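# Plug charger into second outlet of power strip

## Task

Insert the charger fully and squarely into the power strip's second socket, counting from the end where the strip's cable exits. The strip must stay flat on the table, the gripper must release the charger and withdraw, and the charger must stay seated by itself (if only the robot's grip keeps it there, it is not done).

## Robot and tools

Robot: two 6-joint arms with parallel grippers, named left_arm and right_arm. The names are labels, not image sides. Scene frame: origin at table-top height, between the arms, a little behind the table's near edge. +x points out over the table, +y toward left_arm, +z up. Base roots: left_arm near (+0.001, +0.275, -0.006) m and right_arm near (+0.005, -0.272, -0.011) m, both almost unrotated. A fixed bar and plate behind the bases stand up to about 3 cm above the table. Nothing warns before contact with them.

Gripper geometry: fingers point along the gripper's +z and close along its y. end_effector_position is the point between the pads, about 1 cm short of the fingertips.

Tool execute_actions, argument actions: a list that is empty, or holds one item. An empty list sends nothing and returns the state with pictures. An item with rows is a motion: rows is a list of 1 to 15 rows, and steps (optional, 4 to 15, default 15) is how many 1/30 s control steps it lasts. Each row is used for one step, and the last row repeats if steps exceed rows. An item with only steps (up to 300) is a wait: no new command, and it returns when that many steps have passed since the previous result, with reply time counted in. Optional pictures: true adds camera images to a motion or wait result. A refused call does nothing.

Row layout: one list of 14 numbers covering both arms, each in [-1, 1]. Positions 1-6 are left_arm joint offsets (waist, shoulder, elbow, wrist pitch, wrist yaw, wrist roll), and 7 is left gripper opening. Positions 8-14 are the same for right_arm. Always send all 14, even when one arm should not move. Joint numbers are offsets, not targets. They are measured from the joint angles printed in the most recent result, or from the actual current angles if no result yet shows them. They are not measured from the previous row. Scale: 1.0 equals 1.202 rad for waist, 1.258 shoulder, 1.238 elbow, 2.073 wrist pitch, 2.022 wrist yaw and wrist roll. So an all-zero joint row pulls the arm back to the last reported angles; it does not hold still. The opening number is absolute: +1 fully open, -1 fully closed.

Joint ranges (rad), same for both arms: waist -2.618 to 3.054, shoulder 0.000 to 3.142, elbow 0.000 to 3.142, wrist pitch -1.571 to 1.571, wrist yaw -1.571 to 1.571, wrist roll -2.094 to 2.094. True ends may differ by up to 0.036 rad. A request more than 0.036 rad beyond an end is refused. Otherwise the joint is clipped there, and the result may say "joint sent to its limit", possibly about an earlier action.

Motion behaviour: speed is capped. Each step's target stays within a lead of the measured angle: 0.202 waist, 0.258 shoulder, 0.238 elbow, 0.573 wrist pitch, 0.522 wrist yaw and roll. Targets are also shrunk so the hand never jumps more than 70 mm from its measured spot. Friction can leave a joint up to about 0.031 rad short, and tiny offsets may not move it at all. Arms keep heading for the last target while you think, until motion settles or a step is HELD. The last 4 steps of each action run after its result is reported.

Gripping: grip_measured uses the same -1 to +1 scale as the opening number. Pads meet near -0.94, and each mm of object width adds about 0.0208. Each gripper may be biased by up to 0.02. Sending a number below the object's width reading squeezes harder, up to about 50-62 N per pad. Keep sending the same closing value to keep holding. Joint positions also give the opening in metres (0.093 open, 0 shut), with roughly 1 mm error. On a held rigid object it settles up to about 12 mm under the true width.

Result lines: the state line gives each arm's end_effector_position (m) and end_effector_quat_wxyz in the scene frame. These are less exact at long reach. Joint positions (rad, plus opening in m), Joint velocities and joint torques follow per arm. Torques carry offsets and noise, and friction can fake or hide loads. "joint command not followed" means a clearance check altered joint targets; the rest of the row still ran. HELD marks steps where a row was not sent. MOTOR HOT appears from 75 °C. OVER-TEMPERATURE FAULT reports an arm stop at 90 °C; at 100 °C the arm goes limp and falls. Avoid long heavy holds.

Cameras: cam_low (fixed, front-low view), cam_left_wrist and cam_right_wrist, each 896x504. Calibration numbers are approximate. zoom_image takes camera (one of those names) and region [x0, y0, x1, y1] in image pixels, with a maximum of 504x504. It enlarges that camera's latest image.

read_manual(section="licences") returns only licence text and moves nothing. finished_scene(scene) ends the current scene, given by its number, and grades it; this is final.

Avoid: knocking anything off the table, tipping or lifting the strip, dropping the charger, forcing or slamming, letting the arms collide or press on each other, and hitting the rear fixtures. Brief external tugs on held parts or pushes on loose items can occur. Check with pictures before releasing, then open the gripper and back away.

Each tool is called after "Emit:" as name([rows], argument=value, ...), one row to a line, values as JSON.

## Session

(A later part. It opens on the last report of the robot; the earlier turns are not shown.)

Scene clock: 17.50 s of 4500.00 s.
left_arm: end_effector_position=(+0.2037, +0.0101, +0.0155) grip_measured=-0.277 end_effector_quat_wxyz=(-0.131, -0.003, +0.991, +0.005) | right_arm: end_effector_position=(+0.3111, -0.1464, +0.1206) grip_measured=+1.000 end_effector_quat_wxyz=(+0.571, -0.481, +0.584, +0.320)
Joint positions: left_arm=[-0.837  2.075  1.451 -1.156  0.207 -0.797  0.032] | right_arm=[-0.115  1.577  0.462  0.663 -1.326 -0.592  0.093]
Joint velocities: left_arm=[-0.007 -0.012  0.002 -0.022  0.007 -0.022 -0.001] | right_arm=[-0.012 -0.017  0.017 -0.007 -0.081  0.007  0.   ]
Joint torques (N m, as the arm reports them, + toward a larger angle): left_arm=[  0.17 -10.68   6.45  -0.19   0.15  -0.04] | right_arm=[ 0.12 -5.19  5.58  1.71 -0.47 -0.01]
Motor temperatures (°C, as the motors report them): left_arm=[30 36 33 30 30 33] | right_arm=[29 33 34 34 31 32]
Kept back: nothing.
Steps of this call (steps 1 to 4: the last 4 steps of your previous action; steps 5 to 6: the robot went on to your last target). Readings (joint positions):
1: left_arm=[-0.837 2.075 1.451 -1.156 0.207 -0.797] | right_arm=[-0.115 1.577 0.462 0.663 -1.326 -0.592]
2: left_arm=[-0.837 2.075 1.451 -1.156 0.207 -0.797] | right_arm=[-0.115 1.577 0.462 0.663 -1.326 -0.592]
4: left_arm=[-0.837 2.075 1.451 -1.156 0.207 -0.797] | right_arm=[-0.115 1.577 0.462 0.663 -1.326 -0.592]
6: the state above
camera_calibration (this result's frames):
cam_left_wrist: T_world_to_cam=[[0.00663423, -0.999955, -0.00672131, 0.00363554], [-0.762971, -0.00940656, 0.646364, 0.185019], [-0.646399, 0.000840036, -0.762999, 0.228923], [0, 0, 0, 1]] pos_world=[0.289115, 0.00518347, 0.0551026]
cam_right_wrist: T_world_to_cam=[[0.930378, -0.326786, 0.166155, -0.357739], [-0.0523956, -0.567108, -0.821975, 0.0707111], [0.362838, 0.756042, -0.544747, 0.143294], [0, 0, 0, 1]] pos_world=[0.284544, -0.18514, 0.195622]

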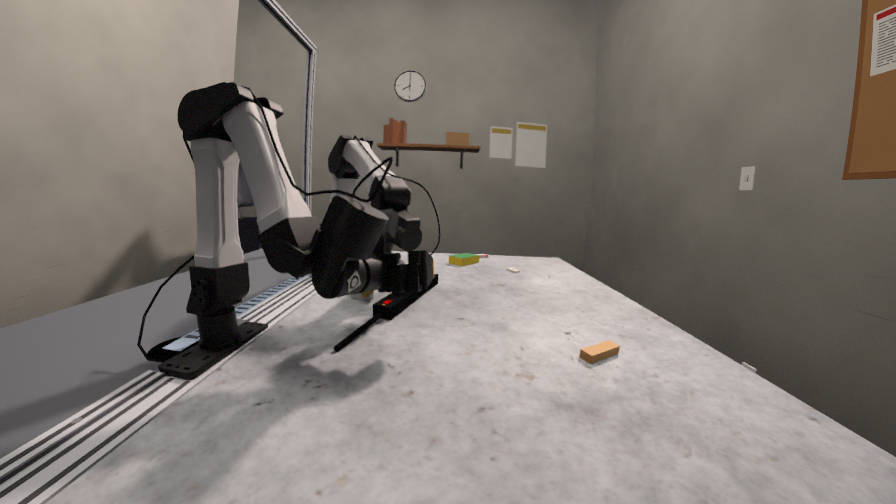

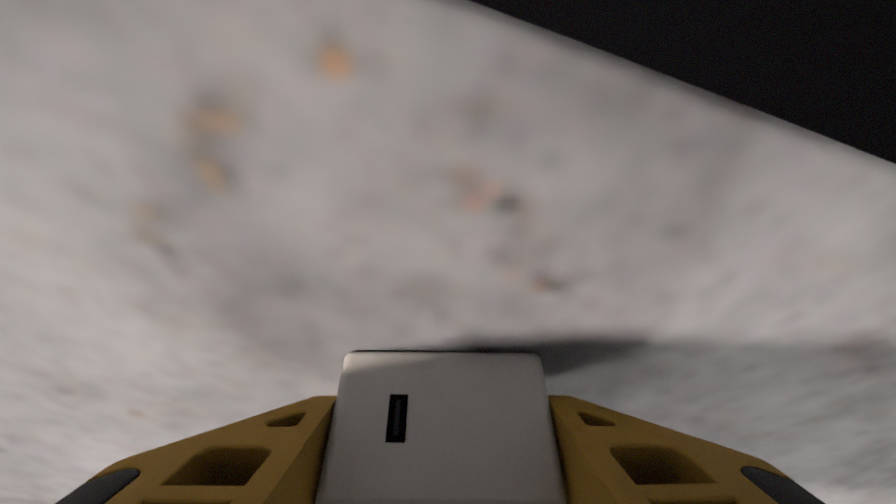

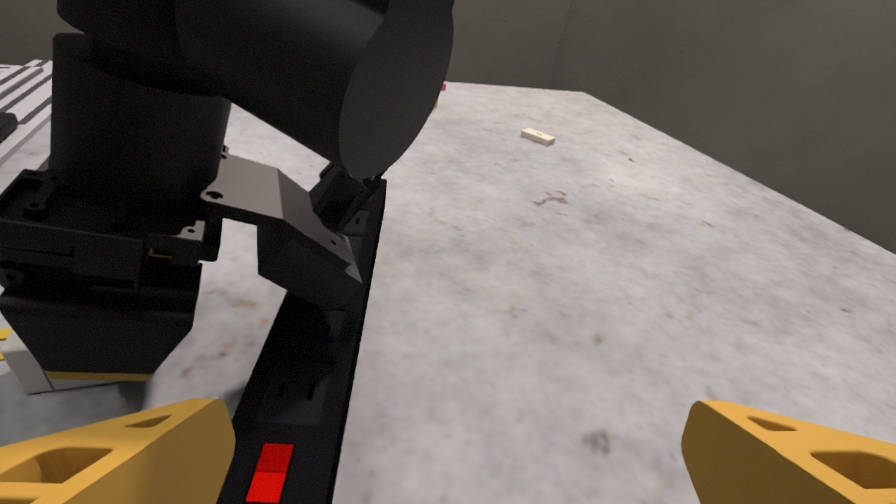

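Emit:
execute_actions([
  {"rows": [[0,-0.012,-0.004,0,0,0,-0.45,0,0.008,-0.01,0.008,0,0,1],[0,-0.026,-0.008,0,0,0,-0.45,0,0.016,-0.021,0.018,0,0,1],[0,-0.044,-0.013,0,0,0,-0.45,0,0.027,-0.035,0.03,0,0,1],[0,-0.064,-0.018,0,0,0,-0.45,0,0.039,-0.051,0.042,0,0,1],[0,-0.086,-0.024,0.005,-0.005,0.003,-0.45,0,0.051,-0.067,0.054,0,0,1],[0,-0.108,-0.03,0.015,-0.015,0.01,-0.45,0,0.063,-0.083,0.066,0,0,1],[0,-0.13,-0.036,0.028,-0.028,0.019,-0.45,0,0.075,-0.099,0.078,0,0,1],[0,-0.152,-0.042,0.043,-0.043,0.029,-0.45,0,0.088,-0.115,0.089,0,0,1],[0,-0.174,-0.048,0.059,-0.059,0.039,-0.45,0,0.1,-0.131,0.1,0,0,1],[0,-0.196,-0.054,0.075,-0.075,0.049,-0.45,0,0.112,-0.147,0.11,0,0,1],[0,-0.216,-0.059,0.091,-0.091,0.059,-0.45,0,0.123,-0.162,0.118,0,0,1],[0,-0.234,-0.064,0.107,-0.107,0.069,-0.45,0,0.134,-0.176,0.125,0,0,1],[0,-0.249,-0.068,0.123,-0.123,0.079,-0.45,0,0.144,-0.189,0.13,0,0,1],[0,-0.26,-0.071,0.139,-0.139,0.089,-0.45,0,0.152,-0.199,0.134,0,0,1],[0,-0.266,-0.073,0.155,-0.152,0.097,-0.45,0,0.157,-0.206,0.136,0,0,1]], "steps": 15},
])

Emit:
execute_actions([
  {"steps": 8},
], pictures=true)

Scene clock: 20.10 s of 4500.00 s.
left_arm: end_effector_position=(+0.2244, +0.0056, +0.0679) grip_measured=-0.278 end_effector_quat_wxyz=(-0.021, +0.035, +0.998, -0.052) | right_arm: end_effector_position=(+0.2787, -0.1438, +0.0713) grip_measured=+1.000 end_effector_quat_wxyz=(+0.542, -0.456, +0.614, +0.349)
Joint positions: left_arm=[-0.837  1.872  1.407 -1.08   0.127 -0.746  0.032] | right_arm=[-0.115  1.688  0.308  0.814 -1.326 -0.592  0.093]
Joint velocities: left_arm=[ 0.017 -0.93  -0.159  0.755 -0.667  0.418 -0.   ] | right_arm=[ 0.022  0.462 -0.574  0.505 -0.007 -0.051  0.   ]
Joint torques (N m, as the arm reports them, + toward a larger angle): left_arm=[  0.13 -10.44   5.07   0.48   0.03   0.03] | right_arm=[ 0.16 -3.78  3.42  1.99 -0.52 -0.02]
Motor temperatures (°C, as the motors report them): left_arm=[30 37 33 30 30 33] | right_arm=[29 33 34 34 31 32]
Steps of this call (steps 1 to 15: the robot went on to your last target; steps 16 to 67: nothing new was sent; steps 68 to 78: the first 11 steps of this action). Readings (joint positions):
68: left_arm=[-0.837 2.075 1.451 -1.156 0.207 -0.797] | right_arm=[-0.115 1.577 0.462 0.663 -1.326 -0.592]
69: left_arm=[-0.837 2.075 1.451 -1.156 0.207 -0.797] | right_arm=[-0.115 1.577 0.461 0.667 -1.326 -0.592]
71: left_arm=[-0.837 2.065 1.449 -1.154 0.207 -0.797] | right_arm=[-0.115 1.580 0.446 0.692 -1.326 -0.592]
75: left_arm=[-0.837 1.970 1.423 -1.134 0.183 -0.782] | right_arm=[-0.115 1.635 0.374 0.763 -1.326 -0.592]
78: the state above

Scene clock: 20.37 s of 4500.00 s.
left_arm: end_effector_position=(+0.2736, -0.0057, +0.1157) grip_measured=-0.278 end_effector_quat_wxyz=(+0.150, +0.085, +0.981, -0.087) | right_arm: end_effector_position=(+0.2544, -0.1412, +0.0472) grip_measured=+1.000 end_effector_quat_wxyz=(+0.522, -0.439, +0.632, +0.369)
Joint positions: left_arm=[-0.837  1.746  1.39  -0.893 -0.046 -0.638  0.032] | right_arm=[-0.115  1.757  0.218  0.898 -1.326 -0.592  0.093]
Joint velocities: left_arm=[-0.012 -0.002  0.002  0.388 -0.33   0.154  0.   ] | right_arm=[ 0.022 -0.012 -0.027  0.212  0.066 -0.022  0.   ]
Joint torques (N m, as the arm reports them, + toward a larger angle): left_arm=[ 0.19 -9.15  5.04  1.08 -0.09  0.05] | right_arm=[ 0.14 -3.31  2.48  1.97 -0.56 -0.01]
Motor temperatures (°C, as the motors report them): left_arm=[30 37 33 30 30 33] | right_arm=[29 33 34 34 31 32]
Kept back: nothing.
Steps of this call (steps 1 to 4: the last 4 steps of your previous action; steps 5 to 8: the robot went on to your last target). Readings (joint positions):
1: left_arm=[-0.837 1.842 1.402 -1.056 0.103 -0.731] | right_arm=[-0.115 1.704 0.288 0.831 -1.326 -0.592]
2: left_arm=[-0.837 1.814 1.398 -1.030 0.078 -0.715] | right_arm=[-0.115 1.718 0.269 0.846 -1.326 -0.592]
4: left_arm=[-0.837 1.771 1.392 -0.974 0.024 -0.681] | right_arm=[-0.115 1.742 0.238 0.872 -1.326 -0.592]
8: the state above
camera_calibration (this result's frames):
cam_left_wrist: T_world_to_cam=[[-0.191448, -0.969986, 0.149918, 0.0242651], [-0.97003, 0.210276, 0.121762, 0.292006], [-0.149631, -0.122113, -0.981172, 0.239212], [0, 0, 0, 1]] pos_world=[0.323693, -0.00865407, 0.195515]
cam_right_wrist: T_world_to_cam=[[0.941477, -0.336584, -0.0182283, -0.286589], [-0.209978, -0.543319, -0.812843, 0.0533857], [0.263686, 0.7691, -0.582198, 0.148833], [0, 0, 0, 1]] pos_world=[0.241781, -0.181923, 0.12482]

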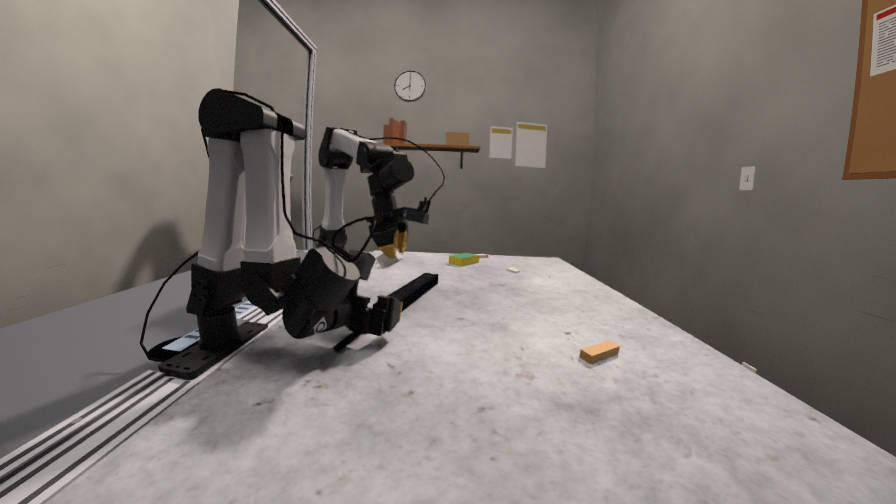

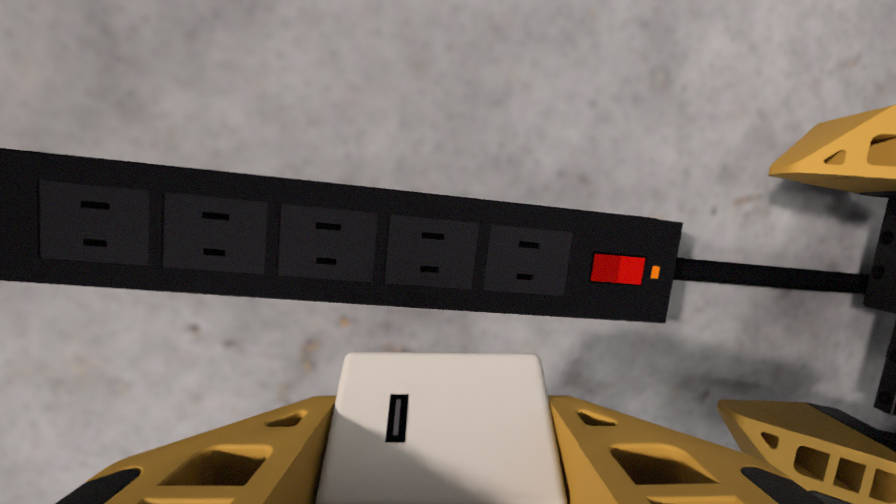

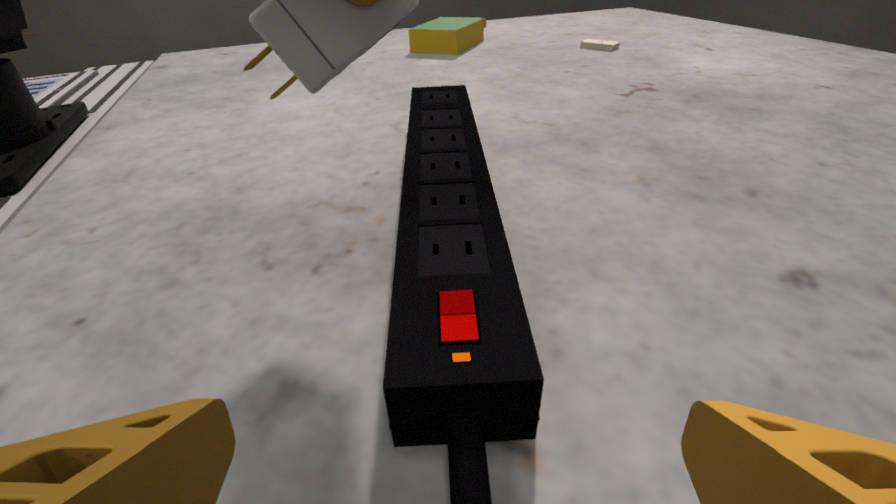

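Emit:
execute_actions([
  {"rows": [[0,0,0,0.05,-0.035,0.025,-0.45,0,0,0,0.022,0,0,1],[0,0,-0.005,0.09,-0.05,0.035,-0.45,0,0,0,0.022,0,0,1],[-0.004,0,-0.018,0.14,-0.07,0.046,-0.45,0,0,0,0.022,0,0,1],[-0.011,0,-0.038,0.195,-0.093,0.058,-0.45,0,0,0,0.022,0,0,1],[-0.02,0,-0.063,0.25,-0.117,0.07,-0.45,0,0,0,0.022,0,0,1],[-0.031,0,-0.092,0.305,-0.141,0.082,-0.45,0,0,0,0.022,0,0,1],[-0.043,0,-0.124,0.36,-0.165,0.094,-0.45,0,0,0,0.022,0,0,1],[-0.055,0,-0.158,0.415,-0.189,0.106,-0.45,0,0,0,0.022,0,0,1],[-0.067,0,-0.192,0.465,-0.213,0.118,-0.45,0,0,0,0.022,0,0,1],[-0.079,0,-0.226,0.51,-0.236,0.13,-0.45,0,0,0,0.022,0,0,1],[-0.091,0,-0.26,0.55,-0.258,0.142,-0.45,0,0,0,0.022,0,0,1],[-0.103,0,-0.294,0.585,-0.278,0.154,-0.45,0,0,0,0.022,0,0,1],[-0.115,0,-0.328,0.62,-0.296,0.165,-0.45,0,0,0,0.022,0,0,1],[-0.126,0,-0.362,0.65,-0.311,0.175,-0.45,0,0,0,0.022,0,0,1],[-0.136,0,-0.396,0.68,-0.323,0.182,-0.45,0,0,0,0.022,0,0,1]], "steps": 15},
])

Emit:
execute_actions([
  {"steps": 9},
])

Scene clock: 21.13 s of 4500.00 s.
left_arm: end_effector_position=(+0.3462, -0.0530, +0.1371) grip_measured=-0.278 end_effector_quat_wxyz=(+0.434, +0.120, +0.886, -0.109) | right_arm: end_effector_position=(+0.2565, -0.1414, +0.0502) grip_measured=+1.000 end_effector_quat_wxyz=(+0.530, -0.446, +0.625, +0.361)
Joint positions: left_arm=[-0.908  1.746  1.16  -0.147 -0.381 -0.451  0.032] | right_arm=[-0.115  1.757  0.218  0.929 -1.326 -0.592  0.093]
Joint velocities: left_arm=[-0.496 -0.007 -1.243  2.659 -1.194  0.593  0.001] | right_arm=[ 0.017  0.012 -0.007 -0.007 -0.051  0.007  0.   ]
Joint torques (N m, as the arm reports them, + toward a larger angle): left_arm=[-0.48 -9.41  6.89  1.83 -0.14  0.07] | right_arm=[ 0.14 -4.68  3.28  1.92 -0.56 -0.03]
Motor temperatures (°C, as the motors report them): left_arm=[30 37 33 30 30 33] | right_arm=[29 33 34 34 31 32]
Steps of this call (steps 1 to 12: the robot went on to your last target; steps 13 to 23: the first 11 steps of this action). Readings (joint positions):
13: left_arm=[-0.837 1.746 1.379 -0.854 -0.089 -0.608] | right_arm=[-0.115 1.757 0.218 0.929 -1.326 -0.592]
14: left_arm=[-0.837 1.746 1.379 -0.841 -0.096 -0.603] | right_arm=[-0.115 1.757 0.218 0.929 -1.326 -0.592]
16: left_arm=[-0.837 1.746 1.375 -0.765 -0.128 -0.582] | right_arm=[-0.115 1.757 0.218 0.929 -1.326 -0.592]
20: left_arm=[-0.863 1.746 1.284 -0.430 -0.261 -0.515] | right_arm=[-0.115 1.757 0.218 0.929 -1.326 -0.592]
23: the state above

Scene clock: 21.43 s of 4500.00 s.
left_arm: end_effector_position=(+0.3376, -0.0518, +0.1364) grip_measured=-0.278 end_effector_quat_wxyz=(+0.566, +0.118, +0.812, -0.079) | right_arm: end_effector_position=(+0.2565, -0.1414, +0.0502) grip_measured=+1.000 end_effector_quat_wxyz=(+0.530, -0.446, +0.625, +0.361)
Joint positions: left_arm=[-1.     1.749  0.908  0.361 -0.631 -0.306  0.032] | right_arm=[-0.115  1.757  0.218  0.929 -1.326 -0.592  0.093]
Joint velocities: left_arm=[ 0.002 -0.002 -0.002  0.667 -0.432  0.198 -0.001] | right_arm=[ 0.012 -0.002 -0.012  0.037 -0.007  0.051  0.   ]
Joint torques (N m, as the arm reports them, + toward a larger angle): left_arm=[-0.03 -9.2   7.29  2.61 -0.13  0.01] | right_arm=[ 0.14 -4.63  3.27  1.92 -0.55 -0.03]
Motor temperatures (°C, as the motors report them): left_arm=[30 37 33 30 30 33] | right_arm=[29 33 34 34 31 32]
Kept back: nothing.
Steps of this call (steps 1 to 4: the last 4 steps of your previous action; steps 5 to 9: the robot went on to your last target). Readings (joint positions):
1: left_arm=[-0.925 1.746 1.117 -0.060 -0.422 -0.429] | right_arm=[-0.115 1.757 0.218 0.929 -1.326 -0.592]
2: left_arm=[-0.942 1.746 1.074 0.023 -0.461 -0.407] | right_arm=[-0.115 1.757 0.218 0.929 -1.326 -0.592]
4: left_arm=[-0.973 1.746 0.989 0.178 -0.534 -0.364] | right_arm=[-0.115 1.757 0.218 0.929 -1.326 -0.592]
8: left_arm=[-1.000 1.749 0.909 0.337 -0.618 -0.313] | right_arm=[-0.115 1.757 0.218 0.929 -1.326 -0.592]
9: the state above

Emit:
execute_actions([
  {"rows": [[-0.002,0.002,-0.012,0.08,-0.034,0.018,-0.45,0,0,0,0,0,0,1],[-0.005,0.004,-0.026,0.09,-0.035,0.019,-0.45,0,0,0,0,0,0,1],[-0.009,0.006,-0.044,0.102,-0.036,0.02,-0.45,0,0,0,0,0,0,1],[-0.013,0.008,-0.064,0.115,-0.037,0.021,-0.45,0,0,0,0,0,0,1],[-0.018,0.01,-0.086,0.128,-0.038,0.022,-0.45,0,0,0,0,0,0,1],[-0.023,0.012,-0.108,0.141,-0.039,0.022,-0.45,0,0,0,0,0,0,1],[-0.028,0.014,-0.13,0.154,-0.04,0.022,-0.45,0,0,0,0,0,0,1],[-0.033,0.016,-0.152,0.166,-0.04,0.022,-0.45,0,0,0,0,0,0,1],[-0.038,0.018,-0.174,0.177,-0.04,0.022,-0.45,0,0,0,0,0,0,1],[-0.042,0.02,-0.195,0.187,-0.04,0.022,-0.45,0,0,0,0,0,0,1],[-0.046,0.022,-0.215,0.196,-0.04,0.022,-0.45,0,0,0,0,0,0,1],[-0.049,0.024,-0.233,0.204,-0.04,0.022,-0.45,0,0,0,0,0,0,1],[-0.052,0.025,-0.248,0.21,-0.04,0.022,-0.45,0,0,0,0,0,0,1],[-0.054,0.026,-0.26,0.214,-0.04,0.022,-0.45,0,0,0,0,0,0,1],[-0.055,0.027,-0.267,0.216,-0.04,0.022,-0.45,0,0,0,0,0,0,1]], "steps": 15},
])

Emit:
execute_actions([
  {"steps": 18},
], pictures=true)

Scene clock: 22.23 s of 4500.00 s.
left_arm: end_effector_position=(+0.3163, -0.0332, +0.1127) grip_measured=-0.278 end_effector_quat_wxyz=(+0.598, +0.111, +0.789, -0.082) | right_arm: end_effector_position=(+0.2565, -0.1414, +0.0502) grip_measured=+1.000 end_effector_quat_wxyz=(+0.530, -0.446, +0.625, +0.361)
Joint positions: left_arm=[-1.038  1.758  0.703  0.657 -0.696 -0.272  0.032] | right_arm=[-0.115  1.757  0.218  0.929 -1.326 -0.592  0.093]
Joint velocities: left_arm=[-0.183  0.129 -0.769  0.491  0.007 -0.007 -0.001] | right_arm=[-0.007  0.017 -0.017 -0.051 -0.037  0.007  0.   ]
Joint torques (N m, as the arm reports them, + toward a larger angle): left_arm=[-0.31 -7.18  5.78  2.39 -0.23  0.03] | right_arm=[ 0.14 -4.68  3.28  1.74 -0.56 -0.02]
Motor temperatures (°C, as the motors report them): left_arm=[30 37 33 30 30 33] | right_arm=[29 33 34 34 31 32]
Steps of this call (steps 1 to 13: the robot went on to your last target; steps 14 to 24: the first 11 steps of this action). Readings (joint positions):
14: left_arm=[-1.000 1.749 0.908 0.482 -0.683 -0.280] | right_arm=[-0.115 1.757 0.218 0.929 -1.326 -0.592]
15: left_arm=[-1.000 1.749 0.906 0.488 -0.684 -0.279] | right_arm=[-0.115 1.757 0.218 0.929 -1.326 -0.592]
17: left_arm=[-1.000 1.749 0.886 0.520 -0.686 -0.277] | right_arm=[-0.115 1.757 0.218 0.929 -1.326 -0.592]
21: left_arm=[-1.017 1.749 0.788 0.600 -0.694 -0.273] | right_arm=[-0.115 1.757 0.218 0.929 -1.326 -0.592]
24: the state above

Scene clock: 22.83 s of 4500.00 s.
left_arm: end_effector_position=(+0.3004, -0.0218, +0.0906) grip_measured=-0.278 end_effector_quat_wxyz=(+0.597, +0.120, +0.789, -0.085) | right_arm: end_effector_position=(+0.2565, -0.1414, +0.0502) grip_measured=+1.000 end_effector_quat_wxyz=(+0.530, -0.446, +0.625, +0.361)
Joint positions: left_arm=[-1.059  1.775  0.596  0.775 -0.699 -0.27   0.032] | right_arm=[-0.115  1.757  0.218  0.929 -1.326 -0.592  0.093]
Joint velocities: left_arm=[ 0.002  0.017 -0.002  0.051 -0.037 -0.051 -0.   ] | right_arm=[ 0.002  0.012  0.007  0.051  0.007 -0.081  0.   ]
Joint torques (N m, as the arm reports them, + toward a larger angle): left_arm=[-0.41 -6.97  4.55  2.43 -0.23  0.04] | right_arm=[ 0.13 -4.66  3.26  1.75 -0.56 -0.04]
Motor temperatures (°C, as the motors report them): left_arm=[30 37 33 31 30 33] | right_arm=[29 33 34 34 31 32]
Kept back: nothing.
Steps of this call (steps 1 to 4: the last 4 steps of your previous action; steps 5 to 18: the robot went on to your last target). Readings (joint positions):
1: left_arm=[-1.044 1.763 0.677 0.674 -0.696 -0.271] | right_arm=[-0.115 1.757 0.218 0.929 -1.326 -0.592]
2: left_arm=[-1.049 1.768 0.652 0.689 -0.696 -0.271] | right_arm=[-0.115 1.757 0.218 0.929 -1.326 -0.592]
4: left_arm=[-1.056 1.775 0.612 0.723 -0.698 -0.270] | right_arm=[-0.115 1.757 0.218 0.929 -1.326 -0.592]
8: left_arm=[-1.059 1.775 0.597 0.757 -0.699 -0.270] | right_arm=[-0.115 1.757 0.218 0.929 -1.326 -0.592]
18: the state above
camera_calibration (this result's frames):
cam_left_wrist: T_world_to_cam=[[-0.29409, -0.955753, -0.00684587, 0.062946], [-0.627115, 0.198362, -0.753246, 0.300538], [0.721275, -0.217229, -0.657704, -0.0763834], [0, 0, 0, 1]] pos_world=[0.262077, -0.0160471, 0.176572]
cam_right_wrist: T_world_to_cam=[[0.942026, -0.33531, 0.0124273, -0.290023], [-0.184048, -0.547326, -0.816432, 0.0490791], [0.28056, 0.766813, -0.577308, 0.145245], [0, 0, 0, 1]] pos_world=[0.241492, -0.181761, 0.127525]

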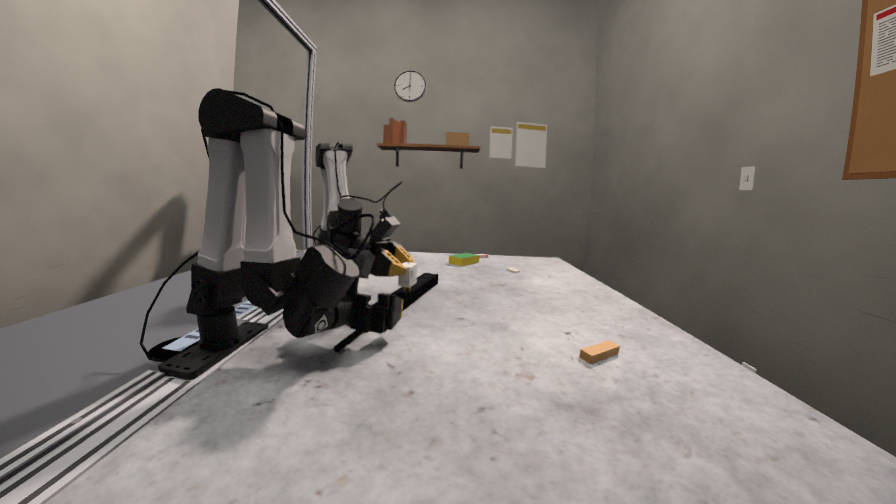

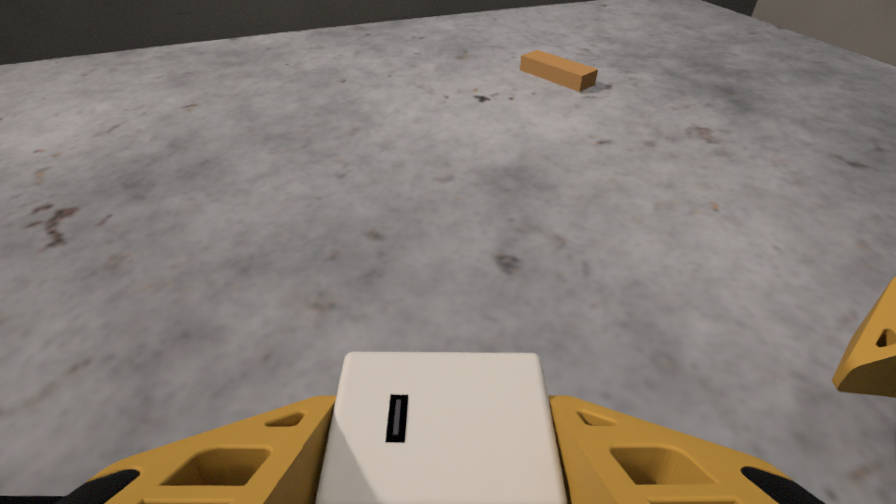

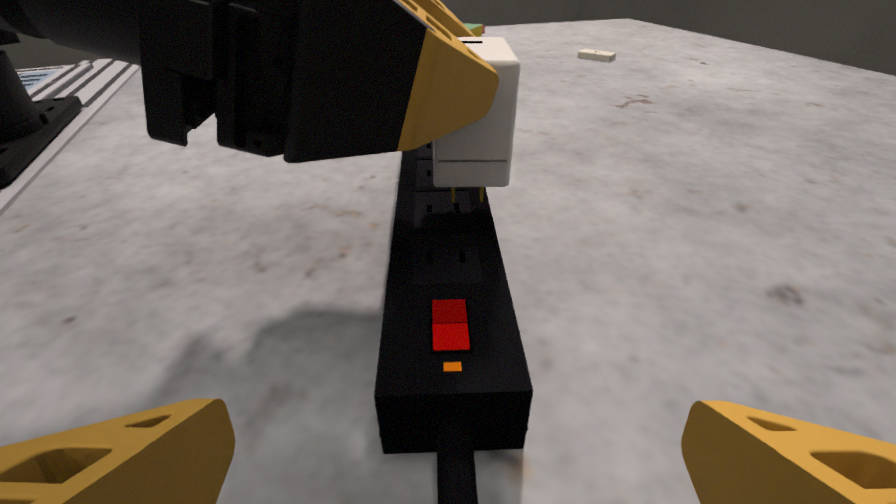

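Emit:
zoom_image(camera="cam_right_wrist", region=[370, 130, 540, 290])

Region (370, 130, 540, 290) of cam_right_wrist's 896x504 image, scaled by 2.965, with more detail than that image has; it fills the top 474 rows of this view, and the rest is white.

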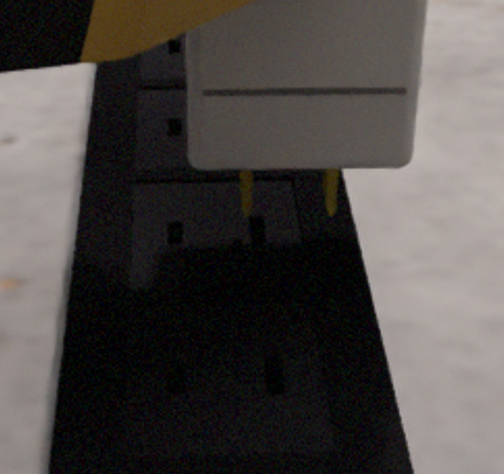

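Emit:
zoom_image(camera="cam_right_wrist", region=[400, 30, 560, 210])

Emit:
zoom_image(camera="cam_low", region=[370, 240, 450, 310])

Region (400, 30, 560, 210) of cam_right_wrist's 896x504 image, scaled by 2.800, with more detail than that image has.

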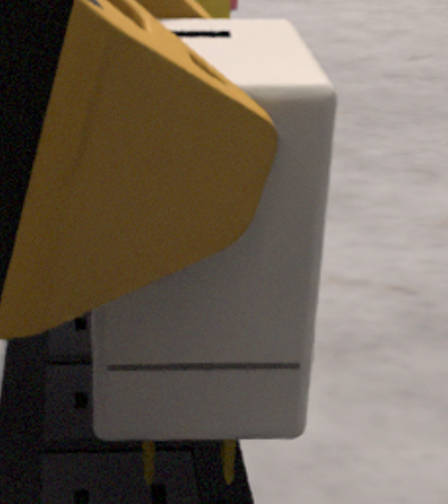

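Region (370, 240, 450, 310) of cam_low's 896x504 image, scaled by 6.300, with more detail than that image has; it fills the top 441 rows of this view, and the rest is white.

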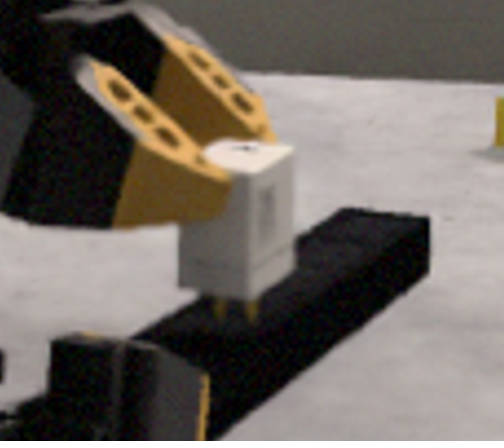

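Emit:
execute_actions([
  {"rows": [[-0.006,-0.003,-0.015,0.018,-0.007,0,-0.45,0,0,0,0,0,0,1],[-0.008,-0.005,-0.019,0.021,-0.008,0,-0.45,0,0,0,0,0,0,1],[-0.01,-0.007,-0.023,0.024,-0.009,0,-0.45,0,0,0,0,0,0,1],[-0.011,-0.008,-0.027,0.027,-0.01,0,-0.45,0,0,0,0,0,0,1],[-0.012,-0.009,-0.031,0.03,-0.011,0,-0.45,0,0,0,0,0,0,1],[-0.014,-0.01,-0.035,0.033,-0.012,0,-0.45,0,0,0,0,0,0,1],[-0.015,-0.011,-0.039,0.035,-0.013,0,-0.45,0,0,0,0,0,0,1],[-0.017,-0.012,-0.043,0.037,-0.014,0,-0.45,0,0,0,0,0,0,1],[-0.018,-0.013,-0.047,0.039,-0.015,0,-0.45,0,0,0,0,0,0,1],[-0.02,-0.014,-0.05,0.04,-0.016,0,-0.45,0,0,0,0,0,0,1],[-0.021,-0.015,-0.053,0.041,-0.016,0,-0.45,0,0,0,0,0,0,1],[-0.022,-0.016,-0.055,0.041,-0.016,0,-0.45,0,0,0,0,0,0,1],[-0.022,-0.016,-0.0565,0.041,-0.016,0,-0.45,0,0,0,0,0,0,1]], "steps": 15},
])

Emit:
execute_actions([
  {"steps": 14},
], pictures=true)

Emit:
zoom_image(camera="cam_right_wrist", region=[370, 130, 540, 290])

Scene clock: 26.03 s of 4500.00 s.
left_arm: end_effector_position=(+0.2935, -0.0171, +0.0861) grip_measured=-0.278 end_effector_quat_wxyz=(+0.599, +0.121, +0.787, -0.085) | right_arm: end_effector_position=(+0.2565, -0.1414, +0.0502) grip_measured=+1.000 end_effector_quat_wxyz=(+0.530, -0.446, +0.625, +0.361)
Joint positions: left_arm=[-1.072  1.775  0.556  0.818 -0.712 -0.27   0.032] | right_arm=[-0.115  1.757  0.218  0.929 -1.326 -0.592  0.093]
Joint velocities: left_arm=[-0.037 -0.012 -0.09   0.125 -0.11  -0.037 -0.   ] | right_arm=[-0.007 -0.022  0.002  0.007  0.051  0.066  0.   ]
Joint torques (N m, as the arm reports them, + toward a larger angle): left_arm=[-0.42 -9.04  4.28  2.29 -0.18 -0.02] | right_arm=[ 0.12 -4.66  3.25  1.75 -0.56 -0.03]
Motor temperatures (°C, as the motors report them): left_arm=[30 37 33 31 30 33] | right_arm=[29 34 34 34 31 32]
Steps of this call (steps 1 to 15: the robot went on to your last target; steps 16 to 85: nothing new was sent; steps 86 to 96: the first 11 steps of this action). Readings (joint positions):
86: left_arm=[-1.059 1.775 0.596 0.777 -0.699 -0.270] | right_arm=[-0.115 1.757 0.218 0.929 -1.326 -0.592]
87: left_arm=[-1.059 1.775 0.596 0.778 -0.699 -0.270] | right_arm=[-0.115 1.757 0.218 0.929 -1.326 -0.592]
89: left_arm=[-1.059 1.775 0.594 0.785 -0.700 -0.270] | right_arm=[-0.115 1.757 0.218 0.929 -1.326 -0.592]
93: left_arm=[-1.065 1.775 0.572 0.805 -0.706 -0.270] | right_arm=[-0.115 1.757 0.218 0.929 -1.326 -0.592]
96: the state above

Scene clock: 26.50 s of 4500.00 s.
left_arm: end_effector_position=(+0.2920, -0.0160, +0.0861) grip_measured=-0.278 end_effector_quat_wxyz=(+0.601, +0.119, +0.785, -0.086) | right_arm: end_effector_position=(+0.2565, -0.1414, +0.0502) grip_measured=+1.000 end_effector_quat_wxyz=(+0.530, -0.446, +0.625, +0.361)
Joint positions: left_arm=[-1.075  1.775  0.547  0.835 -0.717 -0.27   0.032] | right_arm=[-0.115  1.757  0.218  0.929 -1.326 -0.592  0.093]
Joint velocities: left_arm=[ 0.017  0.007 -0.012 -0.037  0.037  0.007 -0.001] | right_arm=[-0.017  0.012  0.017  0.007 -0.022  0.007  0.   ]
Joint torques (N m, as the arm reports them, + toward a larger angle): left_arm=[-0.53 -9.07  4.08  2.32 -0.23 -0.03] | right_arm=[ 0.12 -4.61  3.25  1.75 -0.56 -0.03]
Motor temperatures (°C, as the motors report them): left_arm=[30 37 33 32 30 33] | right_arm=[29 34 34 34 31 32]
Kept back: nothing.
Steps of this call (steps 1 to 4: the last 4 steps of your previous action; steps 5 to 14: the robot went on to your last target). Readings (joint positions):
1: left_arm=[-1.073 1.775 0.553 0.823 -0.714 -0.270] | right_arm=[-0.115 1.757 0.218 0.929 -1.326 -0.592]
2: left_arm=[-1.074 1.775 0.551 0.827 -0.715 -0.270] | right_arm=[-0.115 1.757 0.218 0.929 -1.326 -0.592]
4: left_arm=[-1.075 1.775 0.548 0.832 -0.716 -0.270] | right_arm=[-0.115 1.757 0.218 0.929 -1.326 -0.592]
8: left_arm=[-1.075 1.775 0.547 0.834 -0.717 -0.270] | right_arm=[-0.115 1.757 0.218 0.929 -1.326 -0.592]
14: the state above
camera_calibration (this result's frames):
cam_left_wrist: T_world_to_cam=[[-0.294469, -0.955649, -0.00472498, 0.0659309], [-0.618403, 0.194316, -0.761459, 0.288752], [0.728606, -0.221304, -0.648196, -0.0750747], [0, 0, 0, 1]] pos_world=[0.25268, -0.00971669, 0.171521]
cam_right_wrist: T_world_to_cam=[[0.942026, -0.33531, 0.0124273, -0.290023], [-0.184048, -0.547326, -0.816432, 0.0490791], [0.28056, 0.766813, -0.577308, 0.145245], [0, 0, 0, 1]] pos_world=[0.241492, -0.181761, 0.127525]

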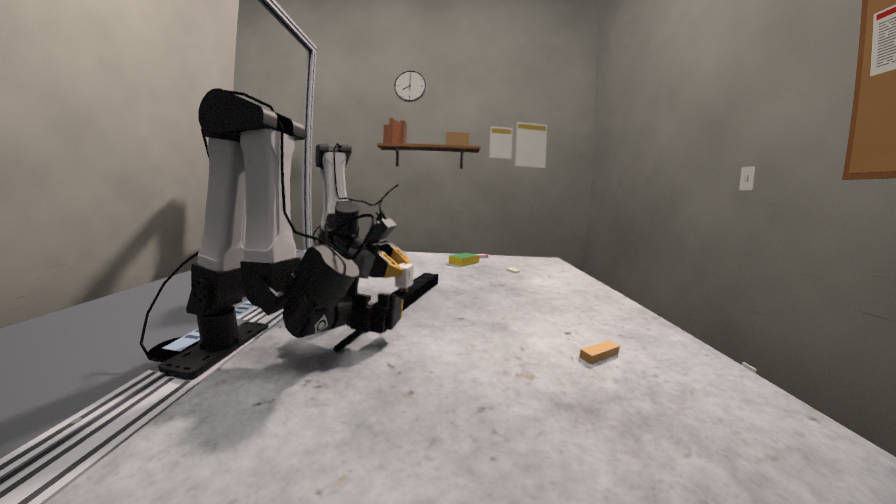

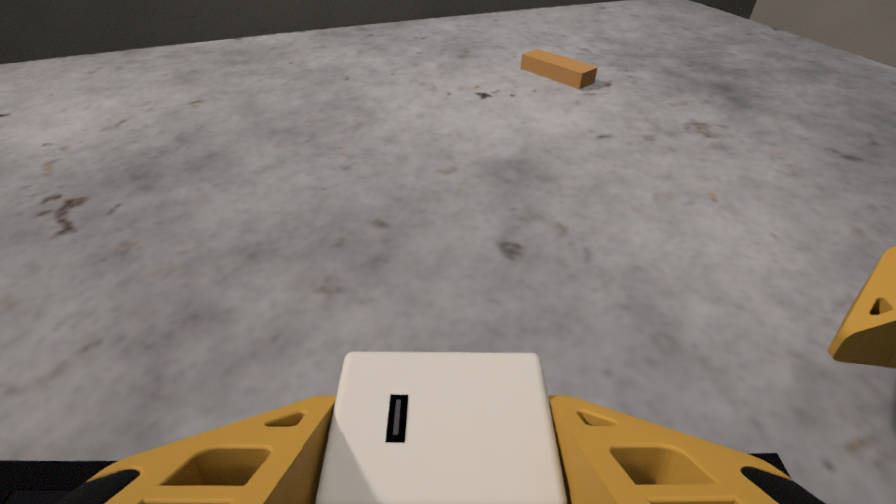

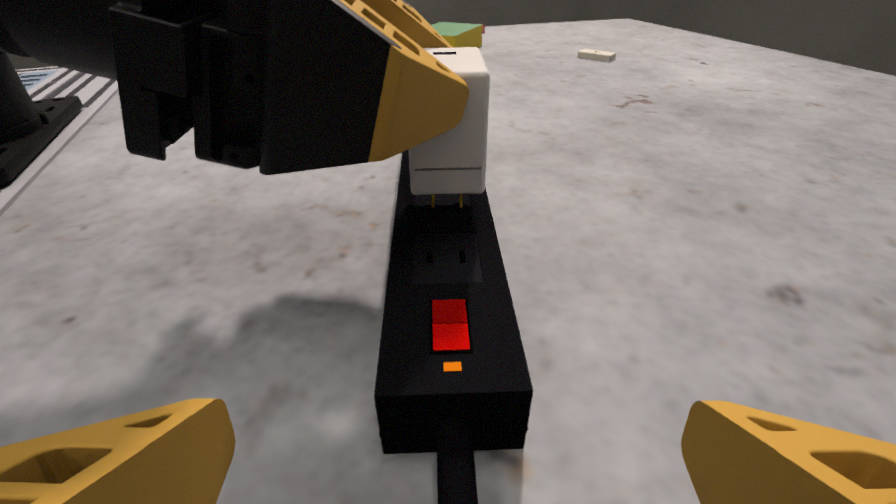

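Region (370, 130, 540, 290) of cam_right_wrist's 896x504 image, scaled by 2.965, with more detail than that image has; it fills the top 474 rows of this view, and the rest is white.

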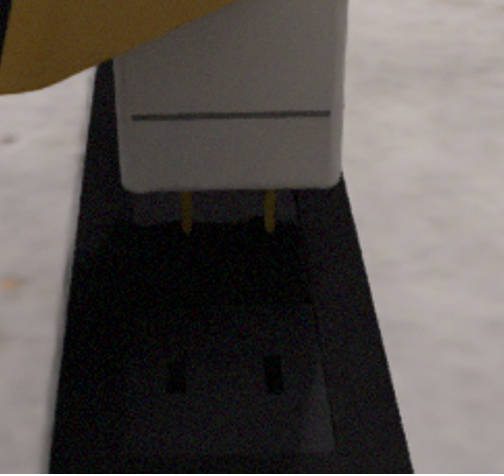

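Emit:
zoom_image(camera="cam_right_wrist", region=[400, 160, 500, 230])

Emit:
zoom_image(camera="cam_low", region=[375, 250, 445, 310])

Region (400, 160, 500, 230) of cam_right_wrist's 896x504 image, scaled by 5.040, with more detail than that image has; it fills the top 353 rows of this view, and the rest is white.

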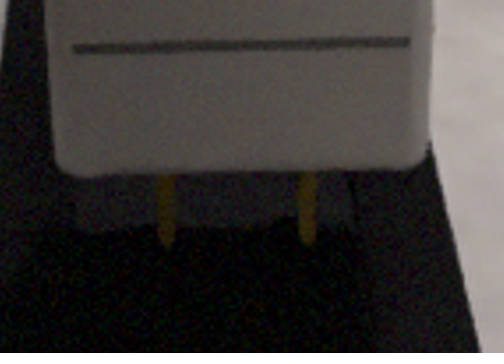

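Region (375, 250, 445, 310) of cam_low's 896x504 image, scaled by 7.200, with more detail than that image has; it fills the top 432 rows of this view, and the rest is white.

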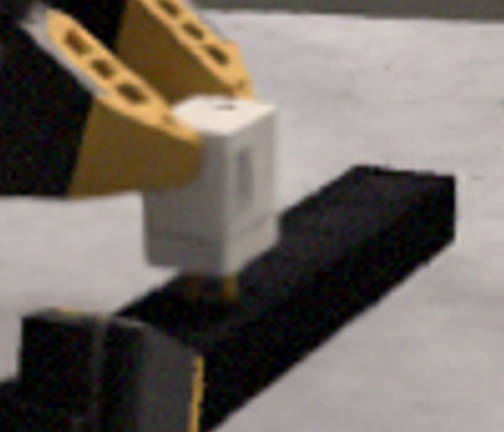

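Emit:
execute_actions([
  {"rows": [[-0.008,0,-0.016,0.013,-0.007,0,-0.45,0,0,0,0,0,0,1],[-0.0085,0,-0.018,0.015,-0.007,0,-0.45,0,0,0,0,0,0,1],[-0.009,0,-0.02,0.017,-0.007,0,-0.45,0,0,0,0,0,0,1],[-0.0095,0,-0.022,0.019,-0.007,0,-0.45,0,0,0,0,0,0,1],[-0.01,0,-0.024,0.02,-0.007,0,-0.45,0,0,0,0,0,0,1],[-0.0105,0,-0.0255,0.021,-0.007,0,-0.45,0,0,0,0,0,0,1],[-0.011,0,-0.027,0.0212,-0.007,0,-0.45,0,0,0,0,0,0,1]], "steps": 10},
])

Emit:
execute_actions([
  {"steps": 12},
], pictures=true)

Emit:
zoom_image(camera="cam_right_wrist", region=[400, 160, 500, 230])

Scene clock: 28.53 s of 4500.00 s.
left_arm: end_effector_position=(+0.2920, -0.0160, +0.0867) grip_measured=-0.278 end_effector_quat_wxyz=(+0.602, +0.118, +0.785, -0.088) | right_arm: end_effector_position=(+0.2565, -0.1414, +0.0502) grip_measured=+1.000 end_effector_quat_wxyz=(+0.530, -0.446, +0.625, +0.361)
Joint positions: left_arm=[-1.075  1.775  0.545  0.841 -0.717 -0.27   0.032] | right_arm=[-0.115  1.757  0.218  0.929 -1.326 -0.592  0.093]
Joint velocities: left_arm=[-0.012 -0.002 -0.076  0.11   0.007 -0.037 -0.001] | right_arm=[ 0.012  0.002  0.032 -0.007 -0.007 -0.037  0.   ]
Joint torques (N m, as the arm reports them, + toward a larger angle): left_arm=[-0.79 -7.27  3.56  2.3  -0.27 -0.04] | right_arm=[ 0.14 -4.68  3.27  1.74 -0.56 -0.04]
Motor temperatures (°C, as the motors report them): left_arm=[30 37 33 32 30 33] | right_arm=[29 34 34 35 31 32]
Steps of this call (steps 1 to 30: the robot went on to your last target; steps 31 to 55: nothing new was sent; steps 56 to 61: the first 6 steps of this action). Readings (joint positions):
56: left_arm=[-1.075 1.775 0.547 0.835 -0.717 -0.270] | right_arm=[-0.115 1.757 0.218 0.929 -1.326 -0.592]
57: left_arm=[-1.075 1.775 0.547 0.835 -0.717 -0.270] | right_arm=[-0.115 1.757 0.218 0.929 -1.326 -0.592]
59: left_arm=[-1.075 1.775 0.547 0.836 -0.717 -0.270] | right_arm=[-0.115 1.757 0.218 0.929 -1.326 -0.592]
61: the state above

Scene clock: 28.93 s of 4500.00 s.
left_arm: end_effector_position=(+0.2902, -0.0149, +0.0859) grip_measured=-0.278 end_effector_quat_wxyz=(+0.603, +0.118, +0.784, -0.089) | right_arm: end_effector_position=(+0.2565, -0.1414, +0.0502) grip_measured=+1.000 end_effector_quat_wxyz=(+0.530, -0.446, +0.625, +0.361)
Joint positions: left_arm=[-1.079  1.775  0.534  0.855 -0.719 -0.27   0.032] | right_arm=[-0.115  1.757  0.218  0.929 -1.326 -0.592  0.093]
Joint velocities: left_arm=[-0.002 -0.007  0.002 -0.095 -0.051  0.037 -0.   ] | right_arm=[ 0.002 -0.027 -0.007  0.007  0.051 -0.066  0.   ]
Joint torques (N m, as the arm reports them, + toward a larger angle): left_arm=[-0.53 -7.33  3.97  2.31 -0.2  -0.04] | right_arm=[ 0.1  -4.65  3.29  1.74 -0.55 -0.03]
Motor temperatures (°C, as the motors report them): left_arm=[30 38 33 32 30 33] | right_arm=[29 34 34 35 31 32]
Kept back: nothing.
Steps of this call (steps 1 to 4: the last 4 steps of your previous action; steps 5 to 12: the robot went on to your last target). Readings (joint positions):
1: left_arm=[-1.076 1.775 0.542 0.845 -0.717 -0.270] | right_arm=[-0.115 1.757 0.218 0.929 -1.326 -0.592]
2: left_arm=[-1.077 1.775 0.539 0.849 -0.718 -0.270] | right_arm=[-0.115 1.757 0.218 0.929 -1.326 -0.592]
4: left_arm=[-1.078 1.775 0.536 0.853 -0.719 -0.270] | right_arm=[-0.115 1.757 0.218 0.929 -1.326 -0.592]
8: left_arm=[-1.079 1.775 0.535 0.855 -0.719 -0.270] | right_arm=[-0.115 1.757 0.218 0.929 -1.326 -0.592]
12: the state above
camera_calibration (this result's frames):
cam_left_wrist: T_world_to_cam=[[-0.295915, -0.955214, 0.0000895096, 0.0664143], [-0.614515, 0.190298, -0.76561, 0.286472], [0.731304, -0.22661, -0.643305, -0.0748852], [0, 0, 0, 1]] pos_world=[0.250458, -0.00804487, 0.171146]
cam_right_wrist: T_world_to_cam=[[0.942026, -0.33531, 0.0124273, -0.290023], [-0.184048, -0.547326, -0.816432, 0.0490791], [0.28056, 0.766813, -0.577308, 0.145245], [0, 0, 0, 1]] pos_world=[0.241492, -0.181761, 0.127525]

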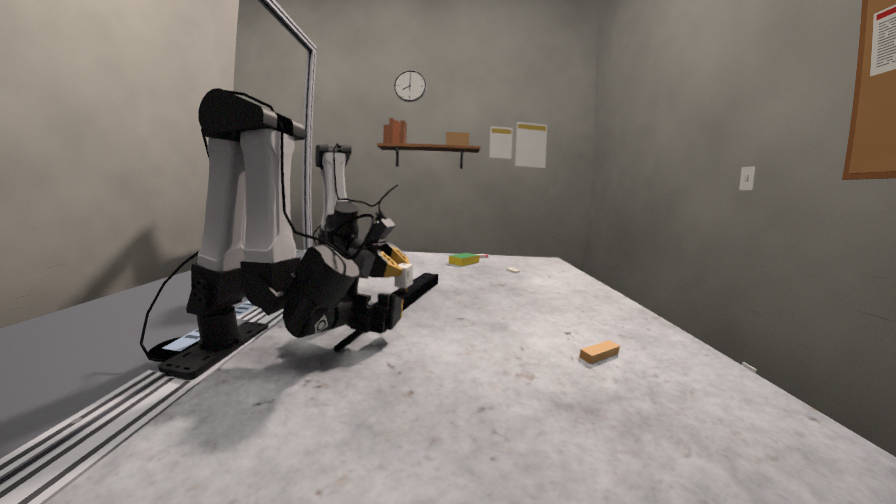

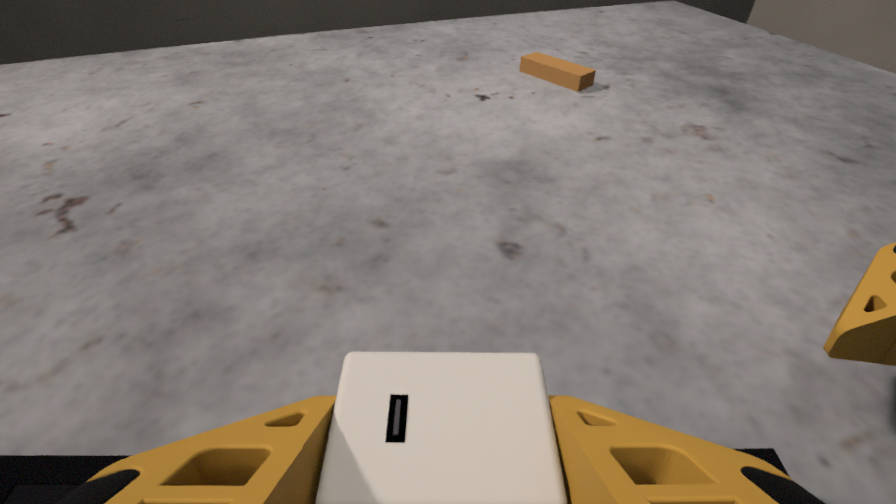

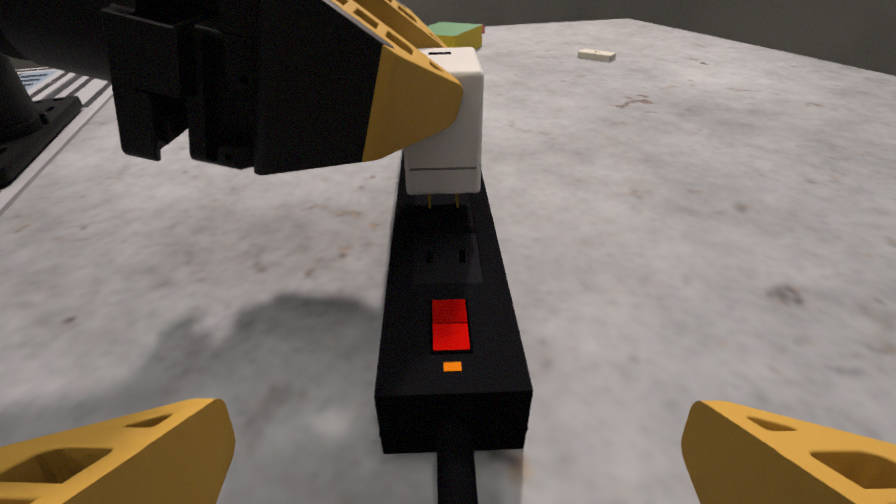

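Region (400, 160, 500, 230) of cam_right_wrist's 896x504 image, scaled by 5.040, with more detail than that image has; it fills the top 353 rows of this view, and the rest is white.

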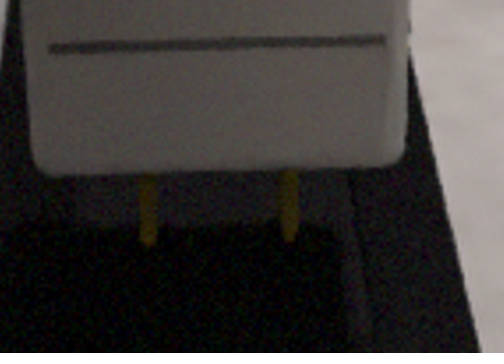

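Emit:
zoom_image(camera="cam_left_wrist", region=[640, 400, 896, 504])

Emit:
zoom_image(camera="cam_left_wrist", region=[0, 400, 256, 504])

Region (640, 400, 896, 504) of cam_left_wrist's 896x504 image, scaled by 1.969, with more detail than that image has; it fills the top 205 rows of this view, and the rest is white.

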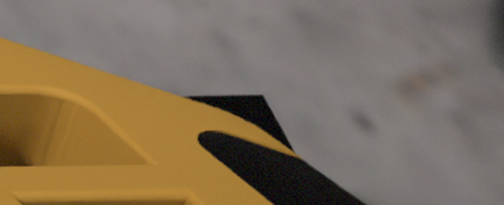

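Region (0, 400, 256, 504) of cam_left_wrist's 896x504 image, scaled by 1.969, with more detail than that image has; it fills the top 205 rows of this view, and the rest is white.

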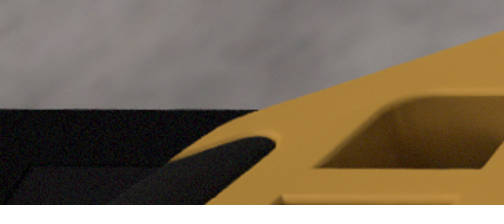

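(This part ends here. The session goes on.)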